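## Task

Lift the stand's post four holes (10.2 cm) higher and lock it there again with the spring pin. While the pin is pulled, the post must never fall and must not be brought down quickly, even while held. The wooden block has to finish resting on the post's top plate. Any number of robots may help. At the end, release everything and back away; no robot may be toppled or left leaning, and the result must stay in place without a robot supporting it.

## Robot and tools

Setup: two identical Hello Robot Stretch 3 robots, named r1 and r2. Each has a two-wheel differential base with a passive rear caster, a mast carrying a lift, and a telescoping arm that reaches out to the robot's right side. The gripper cannot move forward on its own, so drive the base to do that. The base measures 0.33 m long by 0.34 m wide. It spins about a point midway between the drive wheels, 0.05 m behind its front edge. With the arm pulled in and the wrist folded, spinning sweeps a 0.28 m radius; an unfolded, level gripper reaches beyond that circle. The stand has a post held by a pull-knob spring pin. With the pin out, the post falls unless something supports it, so one gripper should hold the post while the other handles the pin, or use a similar plan.

Frames: each robot reports in its own base frame. The origin is on the floor between the drive wheels, x points forward, y points left and z points up. hand_pose is the closed-fingertip point given in this frame. With all wrist joints at zero, its x axis is up, its y axis runs back along the arm toward the mast, and its z axis points to the rear. The odometry frame is the base frame as it was when the scene began. Because the robots report separately, only images, lidar and depth grids show where they are relative to each other.

execute_actions: actions is a list containing one action or none; an empty list just returns state and pictures. The action is an object keyed by "r1" and/or "r2". Each robot entry may hold:
- base: exactly one command, and it is an offset from where the base last measured itself. translate_m is a straight drive in metres, forward positive, -1 to 1. rotate_rad is a turn in place in radians, counter-clockwise (left) positive, -3.2 to 3.2. No sideways motion.
- joints: absolute targets by name (not offsets). lift_m 0 to 1.1 (arm height on the mast). arm_m 0 to 0.52 (extension). wrist_yaw_rad -1.345 to 4.42 (0 along the arm, positive toward the front, 3.0 folded over the base). wrist_pitch_rad -1.57 to 0.451 (0 level, negative tips fingers down). wrist_roll_rad -2.911 to 2.911. gripper_m -0.089 to 0.179 (larger is wider; real fingertip gap is 0.007 less near closed and 0.025 less wide open, zero below 0.007). head_pan_rad -3.953 to 1.73 (0 forward, positive left, -1.57 faces the arm). head_tilt_rad -1.53 to 0.419 (negative down).
- contact_limits: {"arm_m": effort %} from 1 to 100; the arm halts with contact_stop near that effort and also holds no harder than it until the next action.
All motions begin together; none exceeds 15 s. Unknown keys or out-of-range numbers reject the whole call. A joint, base or robot omitted may still be driving toward an older target. cameras: list of names (r1_head_camera, r1_nav_camera, r1_wrist_camera, the same for r2, or "all"); omitted or null means all, [] means none. If a result reports a stop, the remaining calls in that reply are skipped.

wait: seconds from 0 to 10; commands nothing and returns the same as an empty action.

zoom_image: camera plus region [x0, y0, x1, y1] in pixels from the top-left, at most 504 by 504, on that camera's latest full image.

finished_scene: scene is the current scene's number. It is final, and the result tells whether the goal was met and gives the next task.

Result lines: joint_positions; base_status and joint_status (done, off_target, contact_stop, time_out, torque_fault); on_its_own for uncommanded parts, where "held at" is a target, not the position; motor_effort as signed percent with peak in brackets, biased and noisy; contact_limits line (active, default, max); base_odometry from wheel counts (slip counts as travel), heading in -3.142 to 3.142; turned_by_wheels and turned_by_imu since the last result; base_tilt in degrees forward/right, with a fixed error up to about 4; lidar_m: 12 distances in metres, 30-degree sectors starting straight ahead and going counter-clockwise (4th left, 7th rear, 10th right), plane 0.17 m high, range 0.15 to 12, "-" for nothing, blind to glass and its own robot; wrist_depth_mm (45 to 1000) and head_depth_mm (280 to 4000) as 7x7 median grids from top-left, the head one sideways; pictures lists image order. Tolerances for done: lift and arm ±0.004, gripper ±0.004, wrist yaw/roll and head ±0.02, pitch ±0.05.

Stops: the lift and arm halt and go slack when pushing firmly; a slack lift may sink under weight or get pushed up by closing fingers. Base, wrist and head never stop on contact. A wrist pushed hard for seconds goes limp for 10 s.

Cautions: never let the unpinned post drop or descend fast. Two robots must not press together; once bases touch, even millimetres more is too much. Travel differs by up to 2.5 cm per metre between robots, which matters when sharing a load. Pushing against something rigid with the gripper above about 0.45 m, a second push after a contact stop, or driving while gripping something fixed can tip a robot; if tilted, back off in small steps, free the gripper and lower lift_m to about 0.2. Fold or unfold the wrist only with lift_m 0.32 to 0.95, pitch -0.4 and roll near 0; with yaw below -0.4 keep pitch at -0.5 or lower. Full base speed needs lift below 0.30, arm below 0.03 and yaw above 2.54. To grip, command gripper_m below the object's width; to release, open at least 0.02 past the touch value. Loose objects may get nudged occasionally. Shorter robot motion time is better.

Each tool is called after "Emit:" as name([rows], argument=value, ...), one row to a line, values as JSON.

## Session

Emit:
execute_actions(actions=[])

Scene clock: 0.00 s.
r1.base_odometry: x=+0.000 y=+0.000 heading=+0.000 (m, m, rad; r1's odometry frame)
r1.turned_by_wheels: +0.000 (rad since the last result)
r1.turned_by_imu: +0.000 (rad since the last result)
r1.base_tilt: forward=+0.5 right=-0.5 (deg)
r1.lidar_m: 1.22 1.08 1.08 1.27 1.33 1.34 1.58 2.83 2.59 2.44 3.46 2.07
r1.head_depth_mm: 1786 1809 1835 1877 1914 1934 1960 / 1593 1631 1650 1667 1689 1716 1744 / 1464 1467 1481 1509 1520 1561 1560 / 1325 1334 1351 1363 1384 1405 1417 / 1224 1231 1243 1255 1269 1283 1300 / 1137 1138 1143 1163 1169 1182 1197 / 1057 1061 1075 1084 1092 1102 1113
r1.base_status: not commanded
r1.joint_positions: lift_m=+0.483 arm_m=+0.002 wrist_yaw_rad=+2.903 wrist_pitch_rad=-0.478 wrist_roll_rad=+0.015 gripper_m=+0.037 head_pan_rad=+0.010 head_tilt_rad=-0.017
r1.joint_status: not commanded
r1.motor_effort: left_wheel=+0 right_wheel=+0 lift_m=+35 arm_m=-1 wrist_yaw_rad=+0 wrist_pitch_rad=+6 wrist_roll_rad=-1 gripper_m=+0 head_pan_rad=+0 head_tilt_rad=+2 (%)
r1.hand_pose: x=+0.0299 y=+0.0637 z=+0.4824 quat_wxyz=(+0.249, +0.707, +0.083, +0.657) (m; r1's base frame)
r1.wrist_depth_mm: - - - - - 941 852 / - - - - - - 901 / - - - - - - 955 / 987 - - - - - - / 851 - 926 901 919 941 961 / 714 - - 768 790 789 805 / 630 632 653 658 636 680 692
r2.base_odometry: x=+0.000 y=+0.000 heading=+0.000 (m, m, rad; r2's odometry frame)
r2.turned_by_wheels: +0.000 (rad since the last result)
r2.turned_by_imu: +0.000 (rad since the last result)
r2.base_tilt: forward=-0.5 right=-0.8 (deg)
r2.lidar_m: 2.42 2.57 3.13 1.18 2.84 4.71 2.08 1.60 1.57 1.67 2.42 2.68
r2.head_depth_mm: 1755 2600 2660 2636 2627 2620 2363 / 1771 2580 2855 2825 2817 2796 2355 / 1769 2606 3003 3024 2984 2954 2352 / 1766 2619 3258 3279 3244 3120 2358 / 1779 2610 3510 3527 3474 3369 2319 / 1769 2633 3821 3770 3775 3616 2338 / 1788 2616 3859 3802 3776 3117 2133
r2.base_status: not commanded
r2.joint_positions: lift_m=+0.491 arm_m=+0.002 wrist_yaw_rad=+3.017 wrist_pitch_rad=-0.524 wrist_roll_rad=-0.005 gripper_m=+0.037 head_pan_rad=+0.005 head_tilt_rad=+0.011
r2.joint_status: not commanded
r2.motor_effort: left_wheel=+0 right_wheel=+0 lift_m=+22 arm_m=+0 wrist_yaw_rad=+0 wrist_pitch_rad=+5 wrist_roll_rad=+0 gripper_m=+0 head_pan_rad=+0 head_tilt_rad=+1 (%)
r2.hand_pose: x=+0.0049 y=+0.0614 z=+0.4810 quat_wxyz=(+0.225, +0.691, +0.141, +0.672) (m; r2's base frame)
r2.wrist_depth_mm: - - - - - - - / - - - - - - - / - - - - - - - / 926 951 973 958 957 952 993 / 796 825 - 838 829 833 823 / 696 695 - 697 725 704 703 / 606 619 602 609 619 610 621
pictures: r1_head_camera (sideways: a quarter turn clockwise sets it upright), r1_nav_camera (sideways: a quarter turn counterclockwise sets it upright), r1_wrist_camera, r2_head_camera (sideways: a quarter turn clockwise sets it upright), r2_nav_camera (sideways: a quarter turn counterclockwise sets it upright), r2_wrist_camera
Images, in order (width x height): r1_head_camera 896x504, r1_nav_camera 672x504, r1_wrist_camera 644x364, r2_head_camera 896x504, r2_nav_camera 672x504, r2_wrist_camera 644x364.

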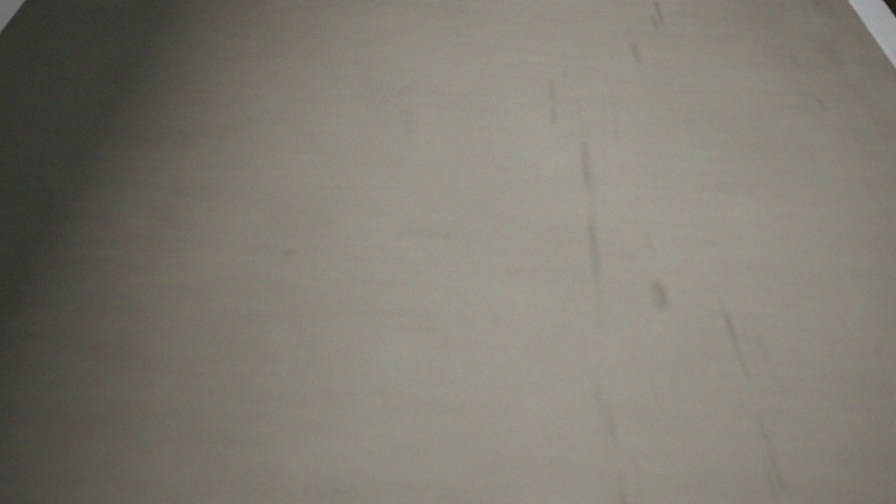

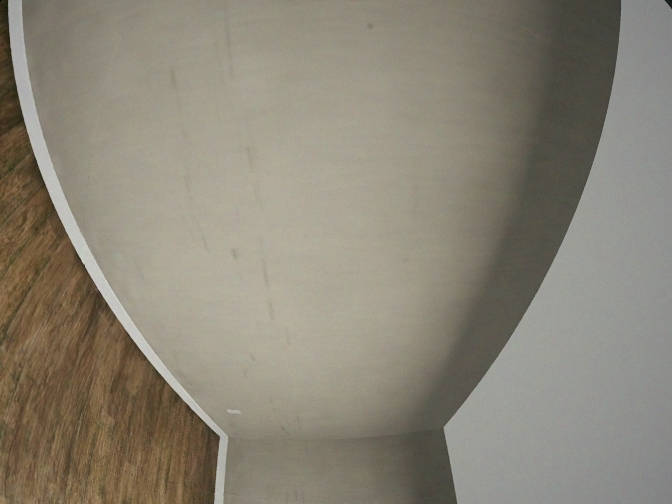

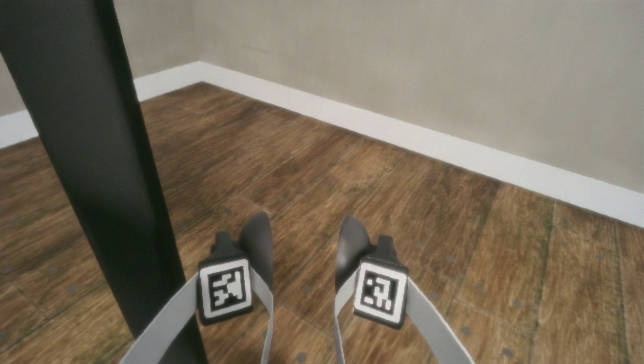

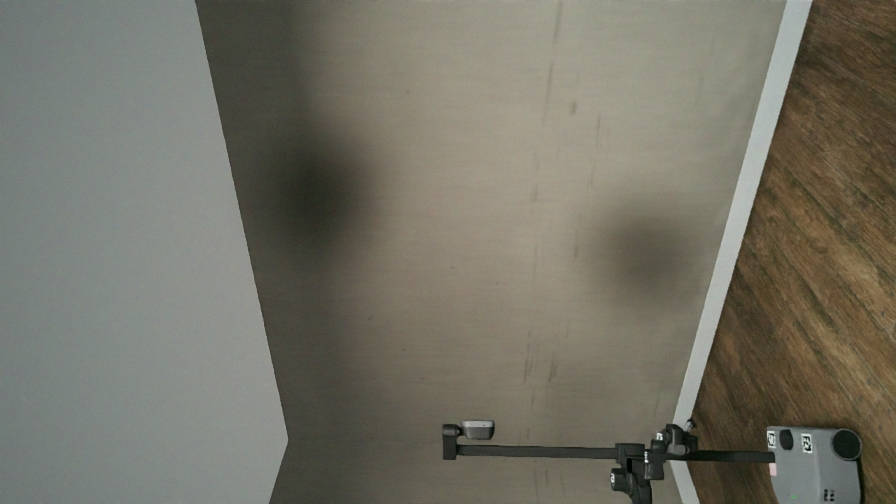

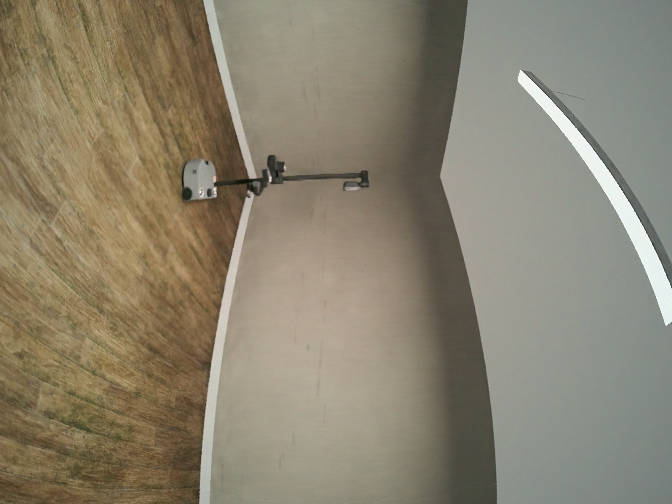

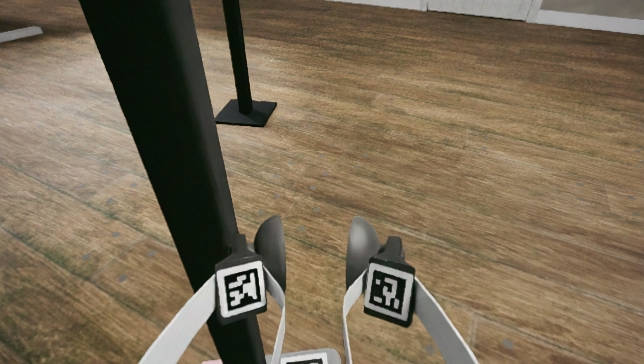

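Emit:
execute_actions([
  {"r1":{"joints":{"head_pan_rad":-2.2,"head_tilt_rad":-0.3,"lift_m":0.28}},"r2":{"joints":{"head_pan_rad":1.57,"head_tilt_rad":-0.5}}},
], cameras=["r1_head_camera","r1_nav_camera","r2_head_camera","r2_nav_camera"])

Scene clock: 4.60 s.
r1.base_odometry: x=+0.000 y=+0.000 heading=+0.000 (m, m, rad; r1's odometry frame)
r1.turned_by_wheels: +0.000 (rad since the last result)
r1.turned_by_imu: +0.001 (rad since the last result)
r1.base_tilt: forward=+0.5 right=-0.6 (deg)
r1.lidar_m: 1.22 1.08 1.08 1.27 1.34 1.34 1.58 2.84 2.60 2.44 3.46 2.06
r1.head_depth_mm: - - - - 2780 2021 1585 / - - - - 2759 2016 1585 / - - - - 2721 2002 1584 / - - - - 2728 1983 1573 / - - - 3960 2700 1994 1568 / - - - - 2720 1976 1559 / - - - - 2663 1955 1551
r1.base_status: not commanded
r1.joint_positions: lift_m=+0.280 arm_m=+0.002 wrist_yaw_rad=+2.903 wrist_pitch_rad=-0.479 wrist_roll_rad=+0.015 gripper_m=+0.037 head_pan_rad=-2.193 head_tilt_rad=-0.296
r1.joint_status: all done
r1.motor_effort: left_wheel=+0(1) right_wheel=-1(1) lift_m=+27(31) arm_m=-1(1) wrist_yaw_rad=+1(0) wrist_pitch_rad=+7(7) wrist_roll_rad=+0(0) gripper_m=-1(1) head_pan_rad=-2(27) head_tilt_rad=-1(22) (%)
r1.hand_pose: x=+0.0299 y=+0.0636 z=+0.2796 quat_wxyz=(+0.249, +0.707, +0.083, +0.657) (m; r1's base frame)
r1.wrist_depth_mm: - - - - - 962 855 / - - - - - - 911 / 804 883 898 936 925 987 937 / 680 674 713 707 717 734 777 / 548 - 587 591 602 609 630 / 473 - - 507 517 523 522 / - - - 432 427 445 452
r2.base_odometry: x=+0.000 y=+0.000 heading=+0.000 (m, m, rad; r2's odometry frame)
r2.turned_by_wheels: +0.000 (rad since the last result)
r2.turned_by_imu: +0.000 (rad since the last result)
r2.base_tilt: forward=-0.4 right=-0.8 (deg)
r2.lidar_m: 2.42 2.58 3.12 1.18 2.85 4.76 2.08 1.60 1.57 1.67 2.41 2.69
r2.head_depth_mm: 2755 2949 3182 2932 2095 1622 1328 / 2906 3130 3369 2936 2081 1629 1326 / 3105 3378 3600 2921 2061 1616 1323 / 3298 3563 3792 2907 2067 1617 1320 / 3548 3887 - 2744 1910 1582 1315 / 3751 - - 2847 2058 1603 1310 / - - - 2862 2019 1588 1327
r2.base_status: not commanded
r2.joint_positions: lift_m=+0.491 arm_m=+0.002 wrist_yaw_rad=+3.017 wrist_pitch_rad=-0.524 wrist_roll_rad=-0.005 gripper_m=+0.037 head_pan_rad=+1.563 head_tilt_rad=-0.493
r2.joint_status: all done
r2.motor_effort: left_wheel=+0(0) right_wheel=-1(0) lift_m=+22(22) arm_m=+0(0) wrist_yaw_rad=+0(0) wrist_pitch_rad=+5(5) wrist_roll_rad=+0(0) gripper_m=+1(0) head_pan_rad=+3(31) head_tilt_rad=-3(32) (%)
r2.hand_pose: x=+0.0049 y=+0.0614 z=+0.4810 quat_wxyz=(+0.225, +0.691, +0.141, +0.672) (m; r2's base frame)
r2.wrist_depth_mm: - - - - - - - / - - - - - - - / - - - - - - - / 951 975 975 990 995 991 - / 804 810 - 826 836 815 807 / 692 689 - 696 732 701 713 / 604 620 595 623 609 616 620
pictures: r1_head_camera (sideways: a quarter turn clockwise sets it upright), r1_nav_camera (sideways: a quarter turn counterclockwise sets it upright), r2_head_camera (sideways: a quarter turn clockwise sets it upright), r2_nav_camera (sideways: a quarter turn counterclockwise sets it upright)
Images, in order (width x height): r1_head_camera 896x504, r1_nav_camera 672x504, r2_head_camera 896x504, r2_nav_camera 672x504.

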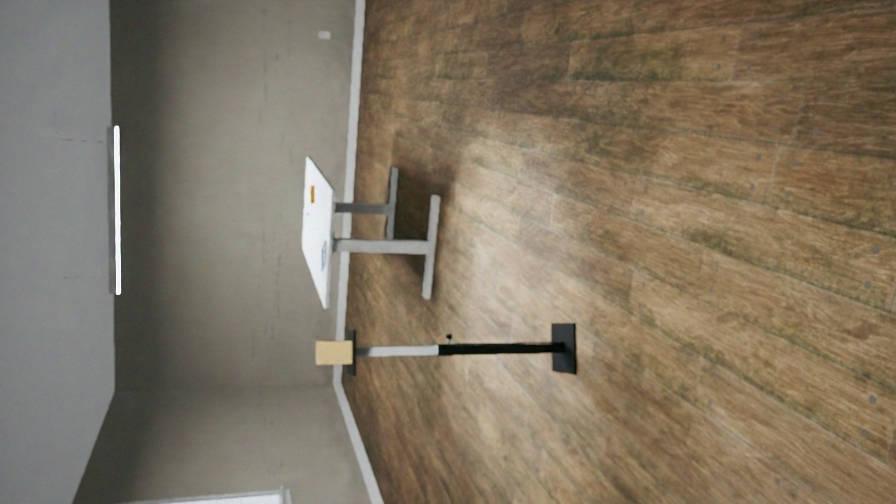

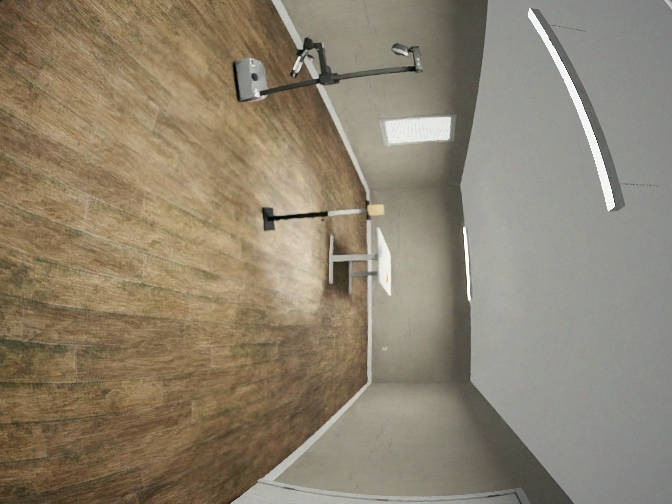

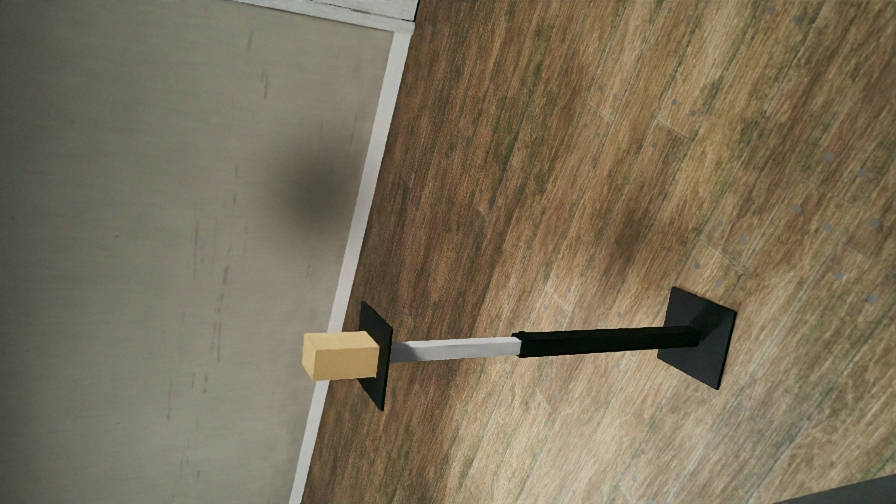

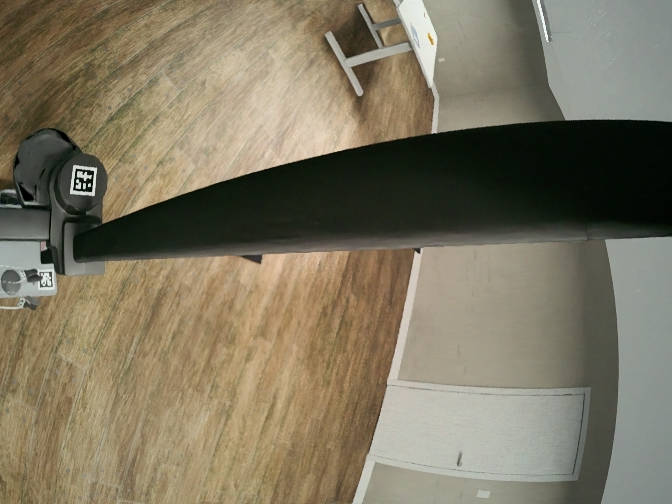

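Emit:
zoom_image(camera="r1_head_camera", region=[300,290,600,410])

Emit:
zoom_image(camera="r2_head_camera", region=[290,260,760,430])

Region (300, 290, 600, 410) of r1_head_camera's 896x504 image, scaled by 1.680, with more detail than that image has; it fills the top 202 rows of this view, and the rest is white.

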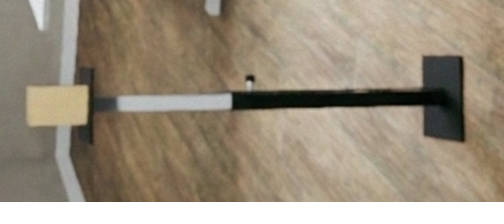

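Region (290, 260, 760, 430) of r2_head_camera's 896x504 image, scaled by 1.072, with more detail than that image has; it fills the top 182 rows of this view, and the rest is white.

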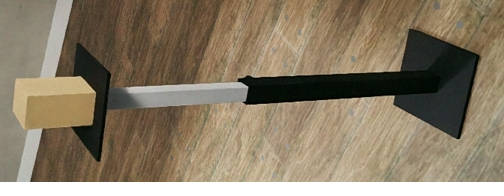

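Emit:
execute_actions([
  {"r1":{"base":{"rotate_rad":0.81},"joints":{"head_pan_rad":-2.9,"head_tilt_rad":-0.4}},"r2":{"base":{"rotate_rad":2.07},"joints":{"head_pan_rad":-0.5}}},
], cameras=[])

Emit:
execute_actions([
  {"r1":{"base":{"translate_m":-1}},"r2":{"base":{"translate_m":0.4}}},
], cameras=[])

Emit:
execute_actions([
  {"r1":{"base":{"translate_m":-1},"joints":{"head_pan_rad":-2.4}},"r2":{"base":{"translate_m":0.23}}},
], cameras=["r1_head_camera","r2_head_camera"])

Emit:
execute_actions([
  {"r1":{"base":{"translate_m":-0.7},"joints":{"head_pan_rad":-1.8,"head_tilt_rad":-0.7}},"r2":{"base":{"rotate_rad":0.91},"joints":{"head_pan_rad":-1.57,"head_tilt_rad":-0.7,"lift_m":0.7}}},
], cameras=["r1_head_camera","r2_head_camera"])

Scene clock: 21.47 s.
r1.base_odometry: x=+0.000 y=+0.000 heading=+0.810 (m, m, rad; r1's odometry frame)
r1.turned_by_wheels: +0.810 (rad since the last result)
r1.turned_by_imu: +0.808 (rad since the last result)
r1.base_tilt: forward=+0.5 right=-0.6 (deg)
r1.lidar_m: 1.08 1.14 1.37 1.34 1.41 1.95 4.52 2.59 2.44 3.46 1.46 1.10
r1.head_depth_mm: - - - 3367 2319 1797 1441 / - - - 3321 2304 1789 1450 / - - - 3290 2296 1764 1427 / - - - 3074 2277 1770 1441 / - - - 3294 2281 1752 1428 / - - - 3255 2280 1751 1437 / - - - 3240 2290 1756 1433
r1.base_status: done
r1.joint_positions: lift_m=+0.280 arm_m=+0.002 wrist_yaw_rad=+2.903 wrist_pitch_rad=-0.479 wrist_roll_rad=+0.015 gripper_m=+0.037 head_pan_rad=-2.893 head_tilt_rad=-0.396
r1.joint_status: all done
r1.motor_effort: left_wheel=-2(8) right_wheel=+2(10) lift_m=+27(28) arm_m=+0(1) wrist_yaw_rad=+0(1) wrist_pitch_rad=+7(7) wrist_roll_rad=+0(1) gripper_m=+0(0) head_pan_rad=-2(26) head_tilt_rad=-1(14) (%)
r1.hand_pose: x=+0.0299 y=+0.0636 z=+0.2796 quat_wxyz=(+0.249, +0.707, +0.083, +0.657) (m; r1's base frame)
r1.wrist_depth_mm: - - - - - - - / - - - - - - - / 783 882 890 905 946 970 - / 673 678 712 717 727 751 764 / 545 - 598 591 609 619 625 / 483 - - 503 518 518 527 / - - - 431 434 448 451
r2.base_odometry: x=+0.000 y=+0.000 heading=+2.070 (m, m, rad; r2's odometry frame)
r2.turned_by_wheels: +2.070 (rad since the last result)
r2.turned_by_imu: +2.114 (rad since the last result)
r2.base_tilt: forward=-0.5 right=-0.8 (deg)
r2.lidar_m: 2.84 4.96 2.10 1.61 1.59 1.66 2.38 2.69 2.43 2.42 3.13 1.17
r2.head_depth_mm: 2792 2988 3220 2932 2102 1625 1326 / 2947 3129 3429 2944 2074 1612 1327 / 3170 3375 3673 2923 2074 1614 1326 / 3401 3704 3931 2949 2064 1607 1316 / 3619 3890 - 2468 1914 1582 1307 / 3878 - - 2863 2063 1606 1313 / - - - 2842 2046 1591 1309
r2.base_status: done
r2.joint_positions: lift_m=+0.491 arm_m=+0.002 wrist_yaw_rad=+3.017 wrist_pitch_rad=-0.524 wrist_roll_rad=-0.005 gripper_m=+0.037 head_pan_rad=-0.493 head_tilt_rad=-0.494
r2.joint_status: all done
r2.motor_effort: left_wheel=-2(5) right_wheel=+1(5) lift_m=+22(22) arm_m=+0(0) wrist_yaw_rad=+0(1) wrist_pitch_rad=+5(5) wrist_roll_rad=+0(0) gripper_m=+0(0) head_pan_rad=-3(32) head_tilt_rad=-3(4) (%)
r2.hand_pose: x=+0.0049 y=+0.0614 z=+0.4810 quat_wxyz=(+0.225, +0.691, +0.141, +0.672) (m; r2's base frame)
r2.wrist_depth_mm: - - - - - - - / - - - - - - - / - - - - - - - / 999 961 964 976 992 986 - / 803 818 - 823 852 819 803 / 695 685 - 703 730 711 718 / 611 609 599 626 615 616 624
pictures: none
No camera images: the call's "cameras" was empty. Leave "cameras" out to get every camera's image.

Scene clock: 26.47 s.
r1.base_odometry: x=-0.690 y=-0.724 heading=+0.810 (m, m, rad; r1's odometry frame)
r1.turned_by_wheels: +0.000 (rad since the last result)
r1.turned_by_imu: -0.002 (rad since the last result)
r1.base_tilt: forward=+0.5 right=-0.7 (deg)
r1.lidar_m: 2.08 1.89 1.42 1.38 1.43 2.06 3.51 1.67 1.88 3.41 2.82 2.13
r1.head_depth_mm: - - - 3285 2359 1792 1452 / - - - 3302 2319 1785 1432 / - - - 3279 2295 1769 1446 / - - - 3256 2295 1765 1430 / - - - 3278 2311 1773 1440 / - - - 3077 2205 1758 1433 / - - - 3241 2272 1751 1434
r1.base_status: done
r1.joint_positions: lift_m=+0.280 arm_m=+0.002 wrist_yaw_rad=+2.903 wrist_pitch_rad=-0.479 wrist_roll_rad=+0.015 gripper_m=+0.037 head_pan_rad=-2.893 head_tilt_rad=-0.396
r1.joint_status: not commanded
r1.motor_effort: left_wheel=-2(9) right_wheel=+2(5) lift_m=+27(27) arm_m=-1(0) wrist_yaw_rad=+1(1) wrist_pitch_rad=+7(7) wrist_roll_rad=-1(0) gripper_m=+0(1) head_pan_rad=-2(2) head_tilt_rad=-2(2) (%)
r1.hand_pose: x=+0.0299 y=+0.0635 z=+0.2795 quat_wxyz=(+0.249, +0.707, +0.083, +0.657) (m; r1's base frame)
r1.wrist_depth_mm: - - - - - - - / - - - - - - - / 783 870 874 878 908 937 - / 641 682 703 708 734 753 786 / 550 - 598 587 611 612 624 / 474 - - 504 519 530 531 / - - - 430 434 456 446
r2.base_odometry: x=-0.191 y=+0.351 heading=+2.070 (m, m, rad; r2's odometry frame)
r2.turned_by_wheels: +0.000 (rad since the last result)
r2.turned_by_imu: +0.002 (rad since the last result)
r2.base_tilt: forward=-0.5 right=-0.8 (deg)
r2.lidar_m: 2.45 3.64 2.34 1.79 1.76 1.85 2.66 3.02 3.21 1.87 2.97 0.82
r2.head_depth_mm: 2603 2808 3019 2949 2099 1619 1328 / 2774 2971 3218 2950 2089 1618 1325 / 2949 3211 3479 2487 2089 1608 1315 / 3157 3425 3709 923 1922 1512 1272 / 3342 3722 - 2905 2065 1596 1311 / 3671 - - 2905 2073 1595 1314 / 3988 - - 2872 2051 1604 1307
r2.base_status: done
r2.joint_positions: lift_m=+0.491 arm_m=+0.002 wrist_yaw_rad=+3.017 wrist_pitch_rad=-0.524 wrist_roll_rad=-0.005 gripper_m=+0.037 head_pan_rad=-0.493 head_tilt_rad=-0.494
r2.joint_status: not commanded
r2.motor_effort: left_wheel=-1(1) right_wheel=+2(4) lift_m=+22(22) arm_m=+0(0) wrist_yaw_rad=+0(1) wrist_pitch_rad=+5(5) wrist_roll_rad=+0(0) gripper_m=+0(0) head_pan_rad=-3(2) head_tilt_rad=-3(3) (%)
r2.hand_pose: x=+0.0049 y=+0.0614 z=+0.4810 quat_wxyz=(+0.225, +0.691, +0.141, +0.672) (m; r2's base frame)
r2.wrist_depth_mm: - - - - - - - / - - - - - - - / - - - - - - - / 962 947 994 989 972 999 984 / 807 813 - 843 830 824 830 / 686 688 - 694 732 697 722 / 601 617 594 628 615 619 611
pictures: none
No camera images: the call's "cameras" was empty. Leave "cameras" out to get every camera's image.

Scene clock: 31.40 s.
r1.base_odometry: x=-1.379 y=-1.448 heading=+0.810 (m, m, rad; r1's odometry frame)
r1.turned_by_wheels: +0.000 (rad since the last result)
r1.turned_by_imu: -0.002 (rad since the last result)
r1.base_tilt: forward=+0.5 right=-0.7 (deg)
r1.lidar_m: 3.10 1.95 1.45 1.41 1.50 2.12 3.71 2.52 0.93 1.47 3.53 3.19
r1.head_depth_mm: - - - 3287 2304 1776 1457 / - - - 3274 2278 1768 1440 / - - - 3268 2322 1771 1435 / - - - 3283 2269 1762 1439 / 3642 3867 - 3259 2312 1752 1434 / 3304 3559 3831 3086 2281 1696 1351 / 3170 3365 3479 926 2096 1706 1438
r1.base_status: done
r1.joint_positions: lift_m=+0.280 arm_m=+0.002 wrist_yaw_rad=+2.903 wrist_pitch_rad=-0.479 wrist_roll_rad=+0.015 gripper_m=+0.037 head_pan_rad=-2.407 head_tilt_rad=-0.396
r1.joint_status: all done
r1.motor_effort: left_wheel=-2(9) right_wheel=+1(5) lift_m=+26(27) arm_m=-1(1) wrist_yaw_rad=+1(1) wrist_pitch_rad=+7(7) wrist_roll_rad=+0(0) gripper_m=-1(1) head_pan_rad=+3(27) head_tilt_rad=-1(3) (%)
r1.hand_pose: x=+0.0298 y=+0.0635 z=+0.2795 quat_wxyz=(+0.249, +0.707, +0.083, +0.657) (m; r1's base frame)
r1.wrist_depth_mm: - - - - - - - / - - - - - - - / 796 879 885 917 942 957 - / 655 686 705 714 738 755 763 / 554 - 595 596 597 613 626 / 484 - - 511 518 522 524 / - - - 434 434 446 452
r2.base_odometry: x=-0.301 y=+0.553 heading=+2.070 (m, m, rad; r2's odometry frame)
r2.turned_by_wheels: +0.000 (rad since the last result)
r2.turned_by_imu: +0.001 (rad since the last result)
r2.base_tilt: forward=-0.5 right=-0.8 (deg)
r2.lidar_m: 2.23 3.44 2.47 1.89 1.87 1.96 2.81 3.22 3.42 2.94 1.45 0.64
r2.head_depth_mm: 2521 2704 2915 2930 1937 1631 1331 / 2705 2880 3110 682 686 1569 1328 / 2827 3100 3391 2909 1861 1617 1254 / 3061 3318 3638 2898 2068 1619 1316 / 3235 3585 3925 2878 2061 1600 1313 / 3507 3905 - 2878 2044 1605 1318 / 3837 - - 2849 2039 1597 1306
r2.base_status: done
r2.joint_positions: lift_m=+0.491 arm_m=+0.002 wrist_yaw_rad=+3.017 wrist_pitch_rad=-0.524 wrist_roll_rad=-0.005 gripper_m=+0.037 head_pan_rad=-0.493 head_tilt_rad=-0.494
r2.joint_status: not commanded
r2.motor_effort: left_wheel=-1(3) right_wheel=+1(4) lift_m=+22(22) arm_m=+0(0) wrist_yaw_rad=-1(0) wrist_pitch_rad=+5(5) wrist_roll_rad=+0(0) gripper_m=+0(0) head_pan_rad=-2(2) head_tilt_rad=-4(2) (%)
r2.hand_pose: x=+0.0049 y=+0.0614 z=+0.4810 quat_wxyz=(+0.225, +0.691, +0.141, +0.672) (m; r2's base frame)
r2.wrist_depth_mm: - - - - - - - / - - - - - - - / - - - - - - - / 961 983 971 987 981 974 990 / 804 807 - 839 830 829 834 / 700 695 - 705 720 692 693 / 603 624 605 634 615 622 616
pictures: r1_head_camera (sideways: a quarter turn clockwise sets it upright), r2_head_camera (sideways: a quarter turn clockwise sets it upright)
Images, in order (width x height): r1_head_camera 896x504, r2_head_camera 896x504.

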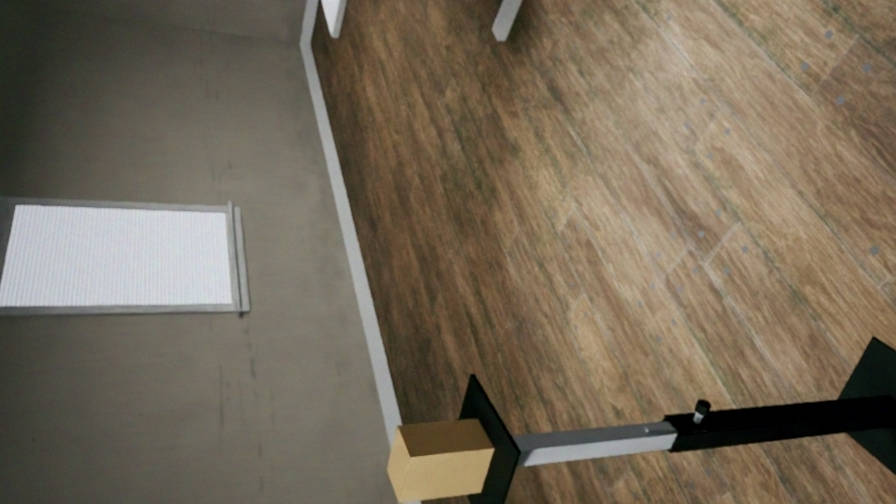

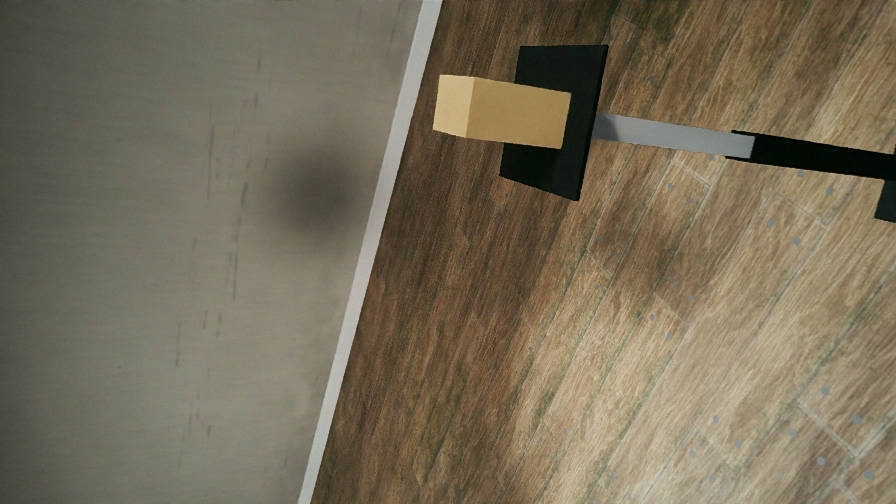

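Scene clock: 35.43 s.
r1.base_odometry: x=-1.862 y=-1.955 heading=+0.810 (m, m, rad; r1's odometry frame)
r1.turned_by_wheels: +0.000 (rad since the last result)
r1.turned_by_imu: -0.001 (rad since the last result)
r1.base_tilt: forward=+0.6 right=-0.6 (deg)
r1.lidar_m: 3.80 1.99 1.49 1.46 1.54 2.16 3.03 1.87 3.42 3.33 0.86 3.91
r1.head_depth_mm: 3032 3285 2542 2005 1638 1394 1206 / 3053 3340 2523 1970 1653 1388 1206 / 2983 3240 2543 1995 1616 1377 1202 / 2969 3216 2568 1996 1629 1387 1206 / 2887 3155 2546 1997 1634 1388 1202 / 2825 3143 2512 2003 1627 1365 1207 / 2831 3050 2539 1993 1595 1360 1200
r1.base_status: done
r1.joint_positions: lift_m=+0.280 arm_m=+0.002 wrist_yaw_rad=+2.903 wrist_pitch_rad=-0.479 wrist_roll_rad=+0.015 gripper_m=+0.037 head_pan_rad=-1.807 head_tilt_rad=-0.691
r1.joint_status: all done
r1.motor_effort: left_wheel=-2(9) right_wheel=+1(6) lift_m=+27(27) arm_m=+0(1) wrist_yaw_rad=+0(0) wrist_pitch_rad=+7(7) wrist_roll_rad=+0(0) gripper_m=-1(1) head_pan_rad=+3(24) head_tilt_rad=-4(25) (%)
r1.hand_pose: x=+0.0298 y=+0.0635 z=+0.2795 quat_wxyz=(+0.249, +0.707, +0.083, +0.657) (m; r1's base frame)
r1.wrist_depth_mm: - - - - - - - / - - - - - - - / 797 829 881 916 929 987 - / 654 684 715 708 731 738 785 / 549 - 590 596 615 614 611 / 475 - - 513 519 522 526 / - - - 437 428 448 457
r2.base_odometry: x=-0.301 y=+0.553 heading=+2.980 (m, m, rad; r2's odometry frame)
r2.turned_by_wheels: +0.910 (rad since the last result)
r2.turned_by_imu: +0.929 (rad since the last result)
r2.base_tilt: forward=-0.5 right=-0.9 (deg)
r2.lidar_m: 2.83 1.96 1.85 1.89 2.46 3.23 3.29 3.04 2.87 0.64 3.85 2.23
r2.head_depth_mm: 2450 2722 2815 2122 1690 1398 1215 / 2560 2833 2858 2038 1678 1389 1214 / 2627 2931 1703 760 1621 1400 1212 / 2785 3167 1774 1810 1619 1311 1209 / 2931 3328 2806 2087 1671 1381 1213 / 3073 3502 2790 2073 1651 1384 1189 / 3267 3653 2788 2078 1658 1383 1175
r2.base_status: done
r2.joint_positions: lift_m=+0.700 arm_m=+0.002 wrist_yaw_rad=+3.017 wrist_pitch_rad=-0.525 wrist_roll_rad=-0.005 gripper_m=+0.037 head_pan_rad=-1.563 head_tilt_rad=-0.691
r2.joint_status: all done
r2.motor_effort: left_wheel=-1(4) right_wheel=+2(5) lift_m=+26(29) arm_m=+0(0) wrist_yaw_rad=+0(0) wrist_pitch_rad=+5(5) wrist_roll_rad=+0(0) gripper_m=+0(0) head_pan_rad=-3(32) head_tilt_rad=-5(19) (%)
r2.hand_pose: x=+0.0049 y=+0.0612 z=+0.6892 quat_wxyz=(+0.226, +0.691, +0.141, +0.672) (m; r2's base frame)
r2.wrist_depth_mm: - - - - - - - / - - - - - - - / - - - - - - - / - - - - - - - / - - - - - - - / 941 933 - 912 979 939 936 / 818 819 790 816 813 824 841
pictures: r1_head_camera (sideways: a quarter turn clockwise sets it upright), r2_head_camera (sideways: a quarter turn clockwise sets it upright)
Images, in order (width x height): r1_head_camera 896x504, r2_head_camera 896x504.

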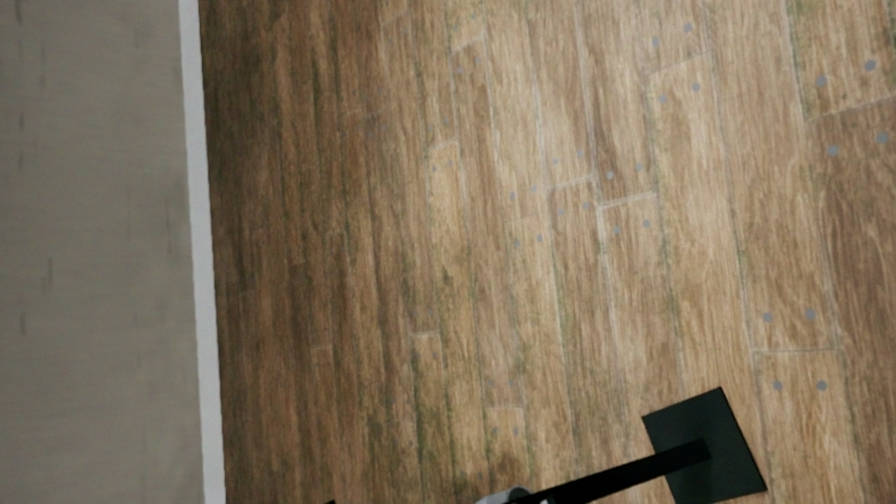

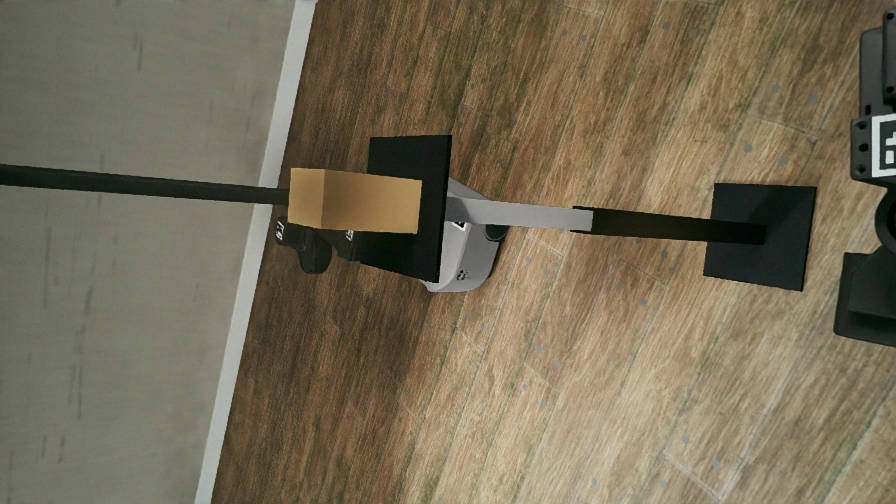

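Emit:
execute_actions([
  {"r1":{"base":{"rotate_rad":0.3},"joints":{"head_pan_rad":-1.57,"lift_m":0.58,"wrist_pitch_rad":-0.4}},"r2":{"joints":{"wrist_pitch_rad":-0.4,"wrist_yaw_rad":0,"gripper_m":0.12}}},
], cameras=[])

Emit:
execute_actions([
  {"r1":{"joints":{"wrist_yaw_rad":0,"wrist_pitch_rad":0,"gripper_m":0.1,"arm_m":0.15}},"r2":{"joints":{"wrist_pitch_rad":0}}},
])

Scene clock: 42.13 s.
r1.base_odometry: x=-1.862 y=-1.955 heading=+1.110 (m, m, rad; r1's odometry frame)
r1.turned_by_wheels: +0.300 (rad since the last result)
r1.turned_by_imu: +0.300 (rad since the last result)
r1.base_tilt: forward=+0.5 right=-0.7 (deg)
r1.lidar_m: 2.59 1.60 1.46 1.47 1.77 3.43 1.87 3.73 3.33 0.86 4.06 3.80
r1.head_depth_mm: 2846 3033 2564 1979 1630 1390 1203 / 2916 3158 2529 2002 1638 1388 1196 / 3024 3172 980 1921 1624 1379 1210 / 1474 1654 1834 1803 1591 1379 1207 / 3145 3453 2559 1860 1622 1387 1201 / 3406 3497 2540 1973 1627 1381 1199 / 3513 3489 2565 1984 1639 1389 1212
r1.base_status: done
r1.joint_positions: lift_m=+0.580 arm_m=+0.002 wrist_yaw_rad=+2.903 wrist_pitch_rad=-0.420 wrist_roll_rad=+0.015 gripper_m=+0.037 head_pan_rad=-1.577 head_tilt_rad=-0.692
r1.joint_status: all done
r1.motor_effort: left_wheel=-2(8) right_wheel=+2(8) lift_m=+45(47) arm_m=+0(1) wrist_yaw_rad=+0(0) wrist_pitch_rad=+9(10) wrist_roll_rad=+0(0) gripper_m=+0(1) head_pan_rad=+3(14) head_tilt_rad=-4(4) (%)
r1.hand_pose: x=+0.0317 y=+0.0711 z=+0.5919 quat_wxyz=(+0.229, +0.709, +0.063, +0.664) (m; r1's base frame)
r1.wrist_depth_mm: - - - - - - - / - - - - - - - / - - - - - - - / - - - - - - - / - - - - - - - / 886 - - 922 975 961 994 / 771 770 774 788 805 816 854
r2.base_odometry: x=-0.301 y=+0.553 heading=+2.980 (m, m, rad; r2's odometry frame)
r2.turned_by_wheels: +0.000 (rad since the last result)
r2.turned_by_imu: +0.001 (rad since the last result)
r2.base_tilt: forward=-0.4 right=-0.9 (deg)
r2.lidar_m: 2.83 1.96 1.85 1.89 2.46 3.22 3.30 3.06 2.87 0.64 3.82 2.23
r2.head_depth_mm: 2439 2710 2870 2127 1696 1404 1222 / 2549 2829 2859 2047 1683 1395 1219 / 2584 2855 1367 760 1639 1418 1215 / 2822 2917 2834 1779 1608 1312 - / 2957 3315 2860 2104 1651 1426 1186 / 3097 3480 2776 2097 1658 1372 1184 / 3251 3625 2794 2079 1668 1383 1177
r2.base_status: not commanded
r2.joint_positions: lift_m=+0.700 arm_m=+0.002 wrist_yaw_rad=+0.003 wrist_pitch_rad=-0.421 wrist_roll_rad=-0.005 gripper_m=+0.120 head_pan_rad=-1.563 head_tilt_rad=-0.691
r2.joint_status: all done
r2.motor_effort: left_wheel=-1(1) right_wheel=+1(1) lift_m=+26(27) arm_m=+0(0) wrist_yaw_rad=-4(4) wrist_pitch_rad=+8(9) wrist_roll_rad=+0(0) gripper_m=+1(82) head_pan_rad=-2(1) head_tilt_rad=-4(4) (%)
r2.hand_pose: x=-0.0209 y=-0.3709 z=+0.7118 quat_wxyz=(+0.694, +0.149, -0.689, -0.147) (m; r2's base frame)
r2.wrist_depth_mm: - - - - - - - / - - - - - - - / - - - - - - - / - - - - - - - / - - - - - - - / - - - - - - - / 867 854 878 857 877 857 883
pictures: none
No camera images: the call's "cameras" was empty. Leave "cameras" out to get every camera's image.

Scene clock: 44.60 s.
r1.base_odometry: x=-1.862 y=-1.955 heading=+1.110 (m, m, rad; r1's odometry frame)
r1.turned_by_wheels: +0.000 (rad since the last result)
r1.turned_by_imu: +0.000 (rad since the last result)
r1.base_tilt: forward=+0.4 right=-0.6 (deg)
r1.lidar_m: 2.58 1.60 1.46 1.46 1.77 3.44 1.87 3.71 3.34 0.86 4.09 3.79
r1.head_depth_mm: 2851 3057 2589 1973 1630 1385 1216 / 2922 3178 2545 1973 1637 1417 - / 2966 3175 975 1900 1626 1427 1152 / 1484 1609 1847 1777 1578 1379 1185 / 3123 3446 2538 1888 1638 1385 1205 / 3439 3509 2540 1990 1636 1383 1201 / 3444 3556 2518 1982 1633 1383 1206
r1.base_status: not commanded
r1.joint_positions: lift_m=+0.580 arm_m=+0.150 wrist_yaw_rad=+0.003 wrist_pitch_rad=-0.024 wrist_roll_rad=+0.015 gripper_m=+0.100 head_pan_rad=-1.577 head_tilt_rad=-0.692
r1.joint_status: all done
r1.motor_effort: left_wheel=-2(2) right_wheel=+2(2) lift_m=+44(44) arm_m=+6(4) wrist_yaw_rad=-1(2) wrist_pitch_rad=+10(11) wrist_roll_rad=+0(0) gripper_m=+1(81) head_pan_rad=+3(3) head_tilt_rad=-4(4) (%)
r1.hand_pose: x=-0.0207 y=-0.5501 z=+0.6882 quat_wxyz=(+0.702, +0.010, -0.712, -0.008) (m; r1's base frame)
r1.wrist_depth_mm: - - - 435 - - - / - - - 961 - - - / - - - - - - - / - - - - - - - / - - - - - - - / - - - - - - - / - - - - - - -
r2.base_odometry: x=-0.301 y=+0.553 heading=+2.980 (m, m, rad; r2's odometry frame)
r2.turned_by_wheels: +0.000 (rad since the last result)
r2.turned_by_imu: +0.000 (rad since the last result)
r2.base_tilt: forward=-0.5 right=-0.9 (deg)
r2.lidar_m: 2.83 1.95 1.85 1.89 2.46 3.22 3.30 3.06 2.86 0.64 3.84 2.22
r2.head_depth_mm: 2442 2708 2865 2127 1691 1407 1219 / 2562 2821 2837 2054 1688 1394 1216 / 2588 2892 1235 760 1669 1399 1218 / 2819 2942 2697 1780 1633 1344 - / 2920 3308 2800 2097 1668 1390 1184 / 3061 3508 2788 2095 1658 1388 1182 / 3273 3622 2800 2082 1661 1372 1176
r2.base_status: not commanded
r2.joint_positions: lift_m=+0.700 arm_m=+0.002 wrist_yaw_rad=+0.003 wrist_pitch_rad=-0.024 wrist_roll_rad=-0.005 gripper_m=+0.120 head_pan_rad=-1.563 head_tilt_rad=-0.691
r2.joint_status: all done
r2.motor_effort: left_wheel=-1(1) right_wheel=+2(1) lift_m=+27(27) arm_m=+0(0) wrist_yaw_rad=-4(4) wrist_pitch_rad=+9(10) wrist_roll_rad=+0(0) gripper_m=+0(1) head_pan_rad=-3(3) head_tilt_rad=-4(4) (%)
r2.hand_pose: x=-0.0208 y=-0.4025 z=+0.8082 quat_wxyz=(+0.709, +0.010, -0.705, -0.008) (m; r2's base frame)
r2.wrist_depth_mm: - - - - - - - / - - - - - - - / - - - - - - - / - - - - - - - / - - - - - - - / - - - - - - - / - - - - - - -
pictures: r1_head_camera (sideways: a quarter turn clockwise sets it upright), r1_nav_camera (sideways: a quarter turn counterclockwise sets it upright), r1_wrist_camera, r2_head_camera (sideways: a quarter turn clockwise sets it upright), r2_nav_camera (sideways: a quarter turn counterclockwise sets it upright), r2_wrist_camera
Images, in order (width x height): r1_head_camera 896x504, r1_nav_camera 672x504, r1_wrist_camera 644x364, r2_head_camera 896x504, r2_nav_camera 672x504, r2_wrist_camera 644x364.

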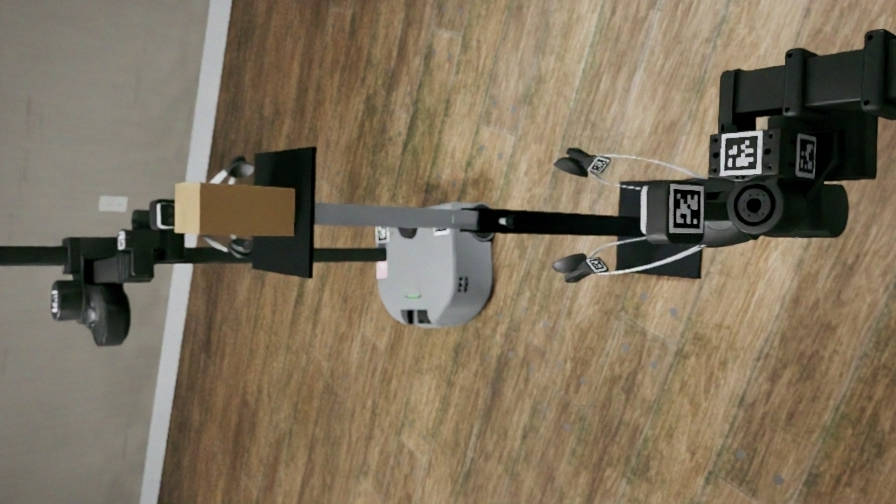

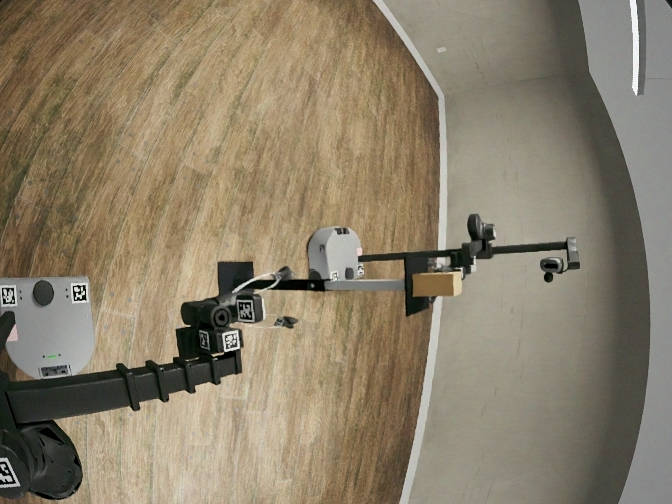

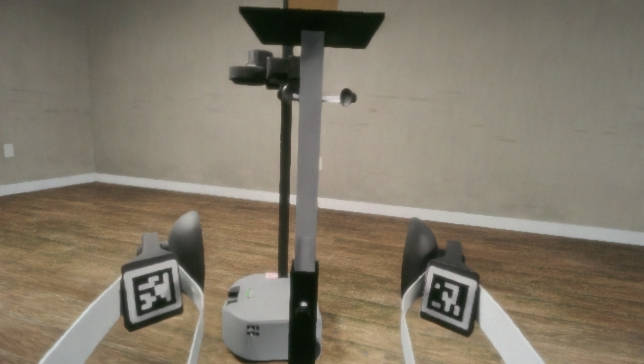

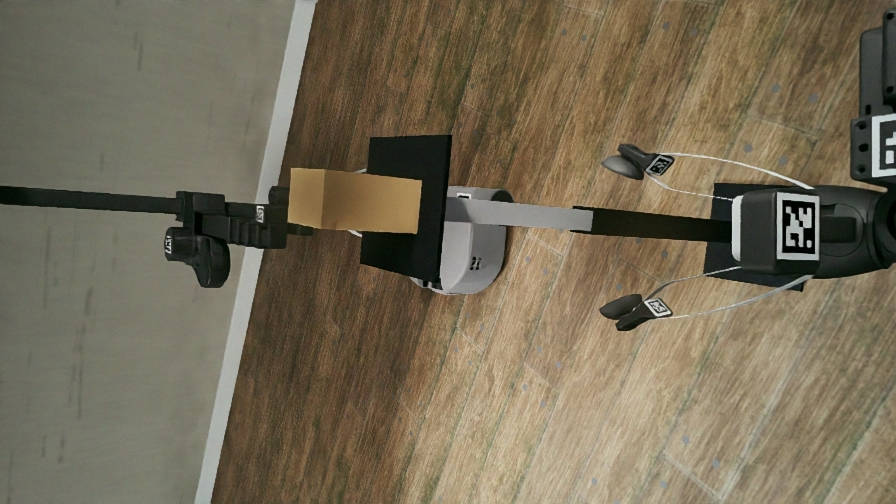

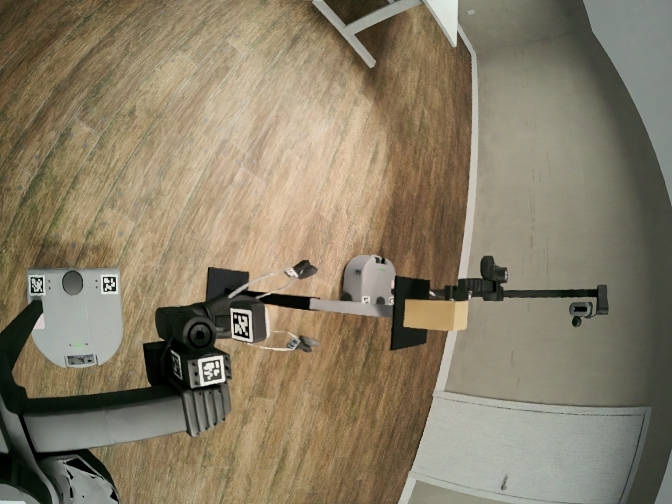

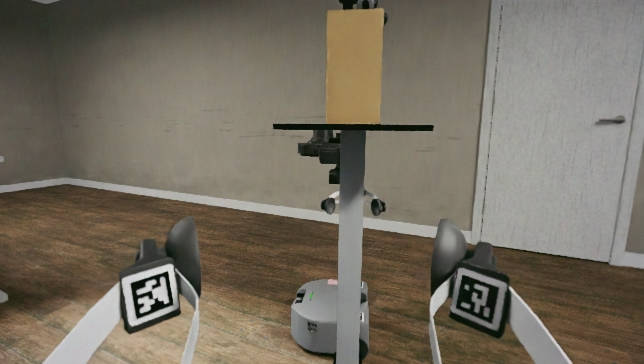

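Emit:
execute_actions([
  {"r1":{"joints":{"lift_m":0.44,"arm_m":0.3,"gripper_m":0.08}},"r2":{"base":{"translate_m":-0.045},"joints":{"lift_m":0.66,"arm_m":0.17}}},
], cameras=["r1_head_camera","r1_wrist_camera","r2_wrist_camera"])

Scene clock: 50.73 s.
r1.base_odometry: x=-1.862 y=-1.955 heading=+1.110 (m, m, rad; r1's odometry frame)
r1.turned_by_wheels: +0.000 (rad since the last result)
r1.turned_by_imu: +0.001 (rad since the last result)
r1.base_tilt: forward=+0.5 right=-0.6 (deg)
r1.lidar_m: 2.59 1.60 1.46 1.47 1.78 3.44 1.87 3.72 3.33 0.86 4.06 3.80
r1.head_depth_mm: 2823 3039 2544 1978 1623 1386 1204 / 2887 3115 2568 1997 1634 1411 1225 / 3034 3184 978 1934 1623 - 1207 / 3070 1187 1051 1792 1586 1370 1205 / 3148 3215 2523 1869 1627 1384 1206 / 3436 3547 2533 1979 1624 1390 1202 / 3578 3522 2565 2006 1627 1381 1199
r1.base_status: not commanded
r1.joint_positions: lift_m=+0.440 arm_m=+0.300 wrist_yaw_rad=+0.002 wrist_pitch_rad=-0.023 wrist_roll_rad=+0.015 gripper_m=+0.080 head_pan_rad=-1.577 head_tilt_rad=-0.692
r1.joint_status: all done
r1.motor_effort: left_wheel=-2(2) right_wheel=+2(2) lift_m=+27(38) arm_m=+7(8) wrist_yaw_rad=-1(1) wrist_pitch_rad=+10(10) wrist_roll_rad=+0(0) gripper_m=+1(74) head_pan_rad=+3(3) head_tilt_rad=-3(3) (%)
r1.hand_pose: x=-0.0211 y=-0.7002 z=+0.5490 quat_wxyz=(+0.702, +0.009, -0.712, -0.008) (m; r1's base frame)
r1.wrist_depth_mm: - - - 514 - - - / - - - - - - - / - - - - - - - / - - - - - - - / - - - 331 - - - / - - - 343 - - - / - 931 947 954 - - -
r2.base_odometry: x=-0.257 y=+0.546 heading=+2.980 (m, m, rad; r2's odometry frame)
r2.turned_by_wheels: +0.000 (rad since the last result)
r2.turned_by_imu: +0.000 (rad since the last result)
r2.base_tilt: forward=-0.5 right=-0.8 (deg)
r2.lidar_m: 2.87 1.98 1.87 1.91 2.48 3.19 3.25 3.02 2.85 0.64 3.83 2.26
r2.head_depth_mm: 2424 2700 2838 2139 1692 1405 1210 / 2553 2786 2896 2113 1677 - - / 2639 2947 2859 1895 1685 - 1186 / 2754 3016 678 791 1703 1302 1190 / 2914 3277 2791 1946 1683 1378 1187 / 3079 3482 2781 2084 1668 1385 1181 / 3212 3603 2767 2088 1665 1375 1180
r2.base_status: done
r2.joint_positions: lift_m=+0.660 arm_m=+0.170 wrist_yaw_rad=+0.001 wrist_pitch_rad=-0.023 wrist_roll_rad=-0.005 gripper_m=+0.120 head_pan_rad=-1.563 head_tilt_rad=-0.691
r2.joint_status: all done
r2.motor_effort: left_wheel=-1(6) right_wheel=+2(1) lift_m=+17(23) arm_m=+3(3) wrist_yaw_rad=-2(4) wrist_pitch_rad=+9(9) wrist_roll_rad=+0(0) gripper_m=+0(0) head_pan_rad=-2(3) head_tilt_rad=-3(4) (%)
r2.hand_pose: x=-0.0211 y=-0.5704 z=+0.7692 quat_wxyz=(+0.709, +0.009, -0.705, -0.008) (m; r2's base frame)
r2.wrist_depth_mm: - - - 196 - - - / - - 253 227 - - - / - - - - - - - / - - - - - - - / - - - 612 - - - / - - - 588 - - - / - - - 467 - - -
pictures: r1_head_camera (sideways: a quarter turn clockwise sets it upright), r1_wrist_camera, r2_wrist_camera
Images, in order (width x height): r1_head_camera 896x504, r1_wrist_camera 644x364, r2_wrist_camera 644x364.

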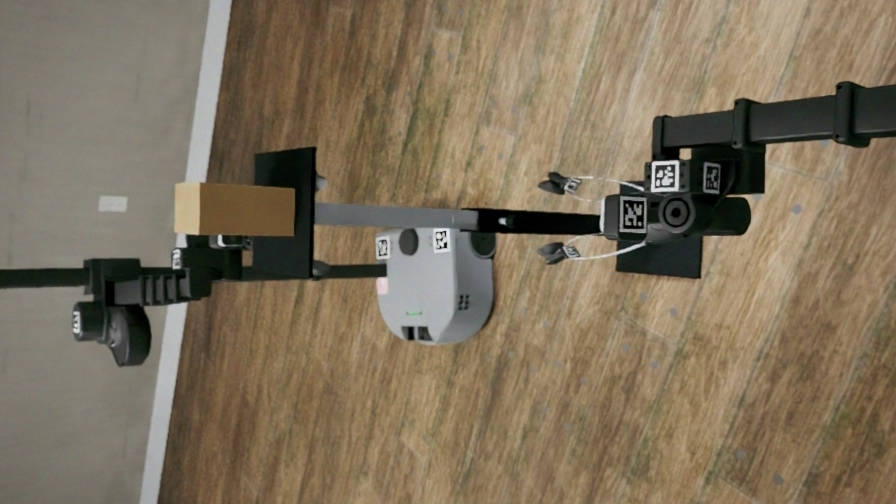

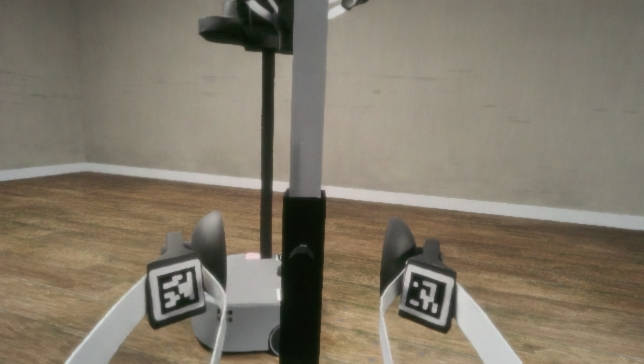

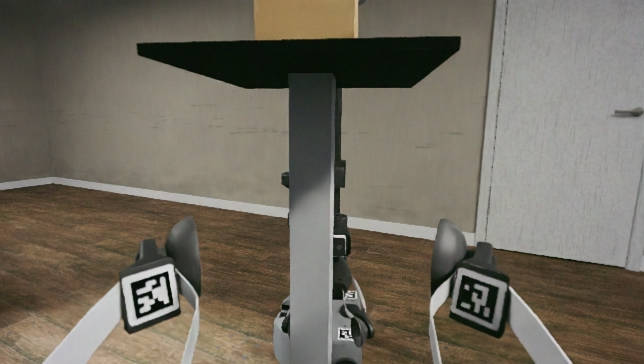

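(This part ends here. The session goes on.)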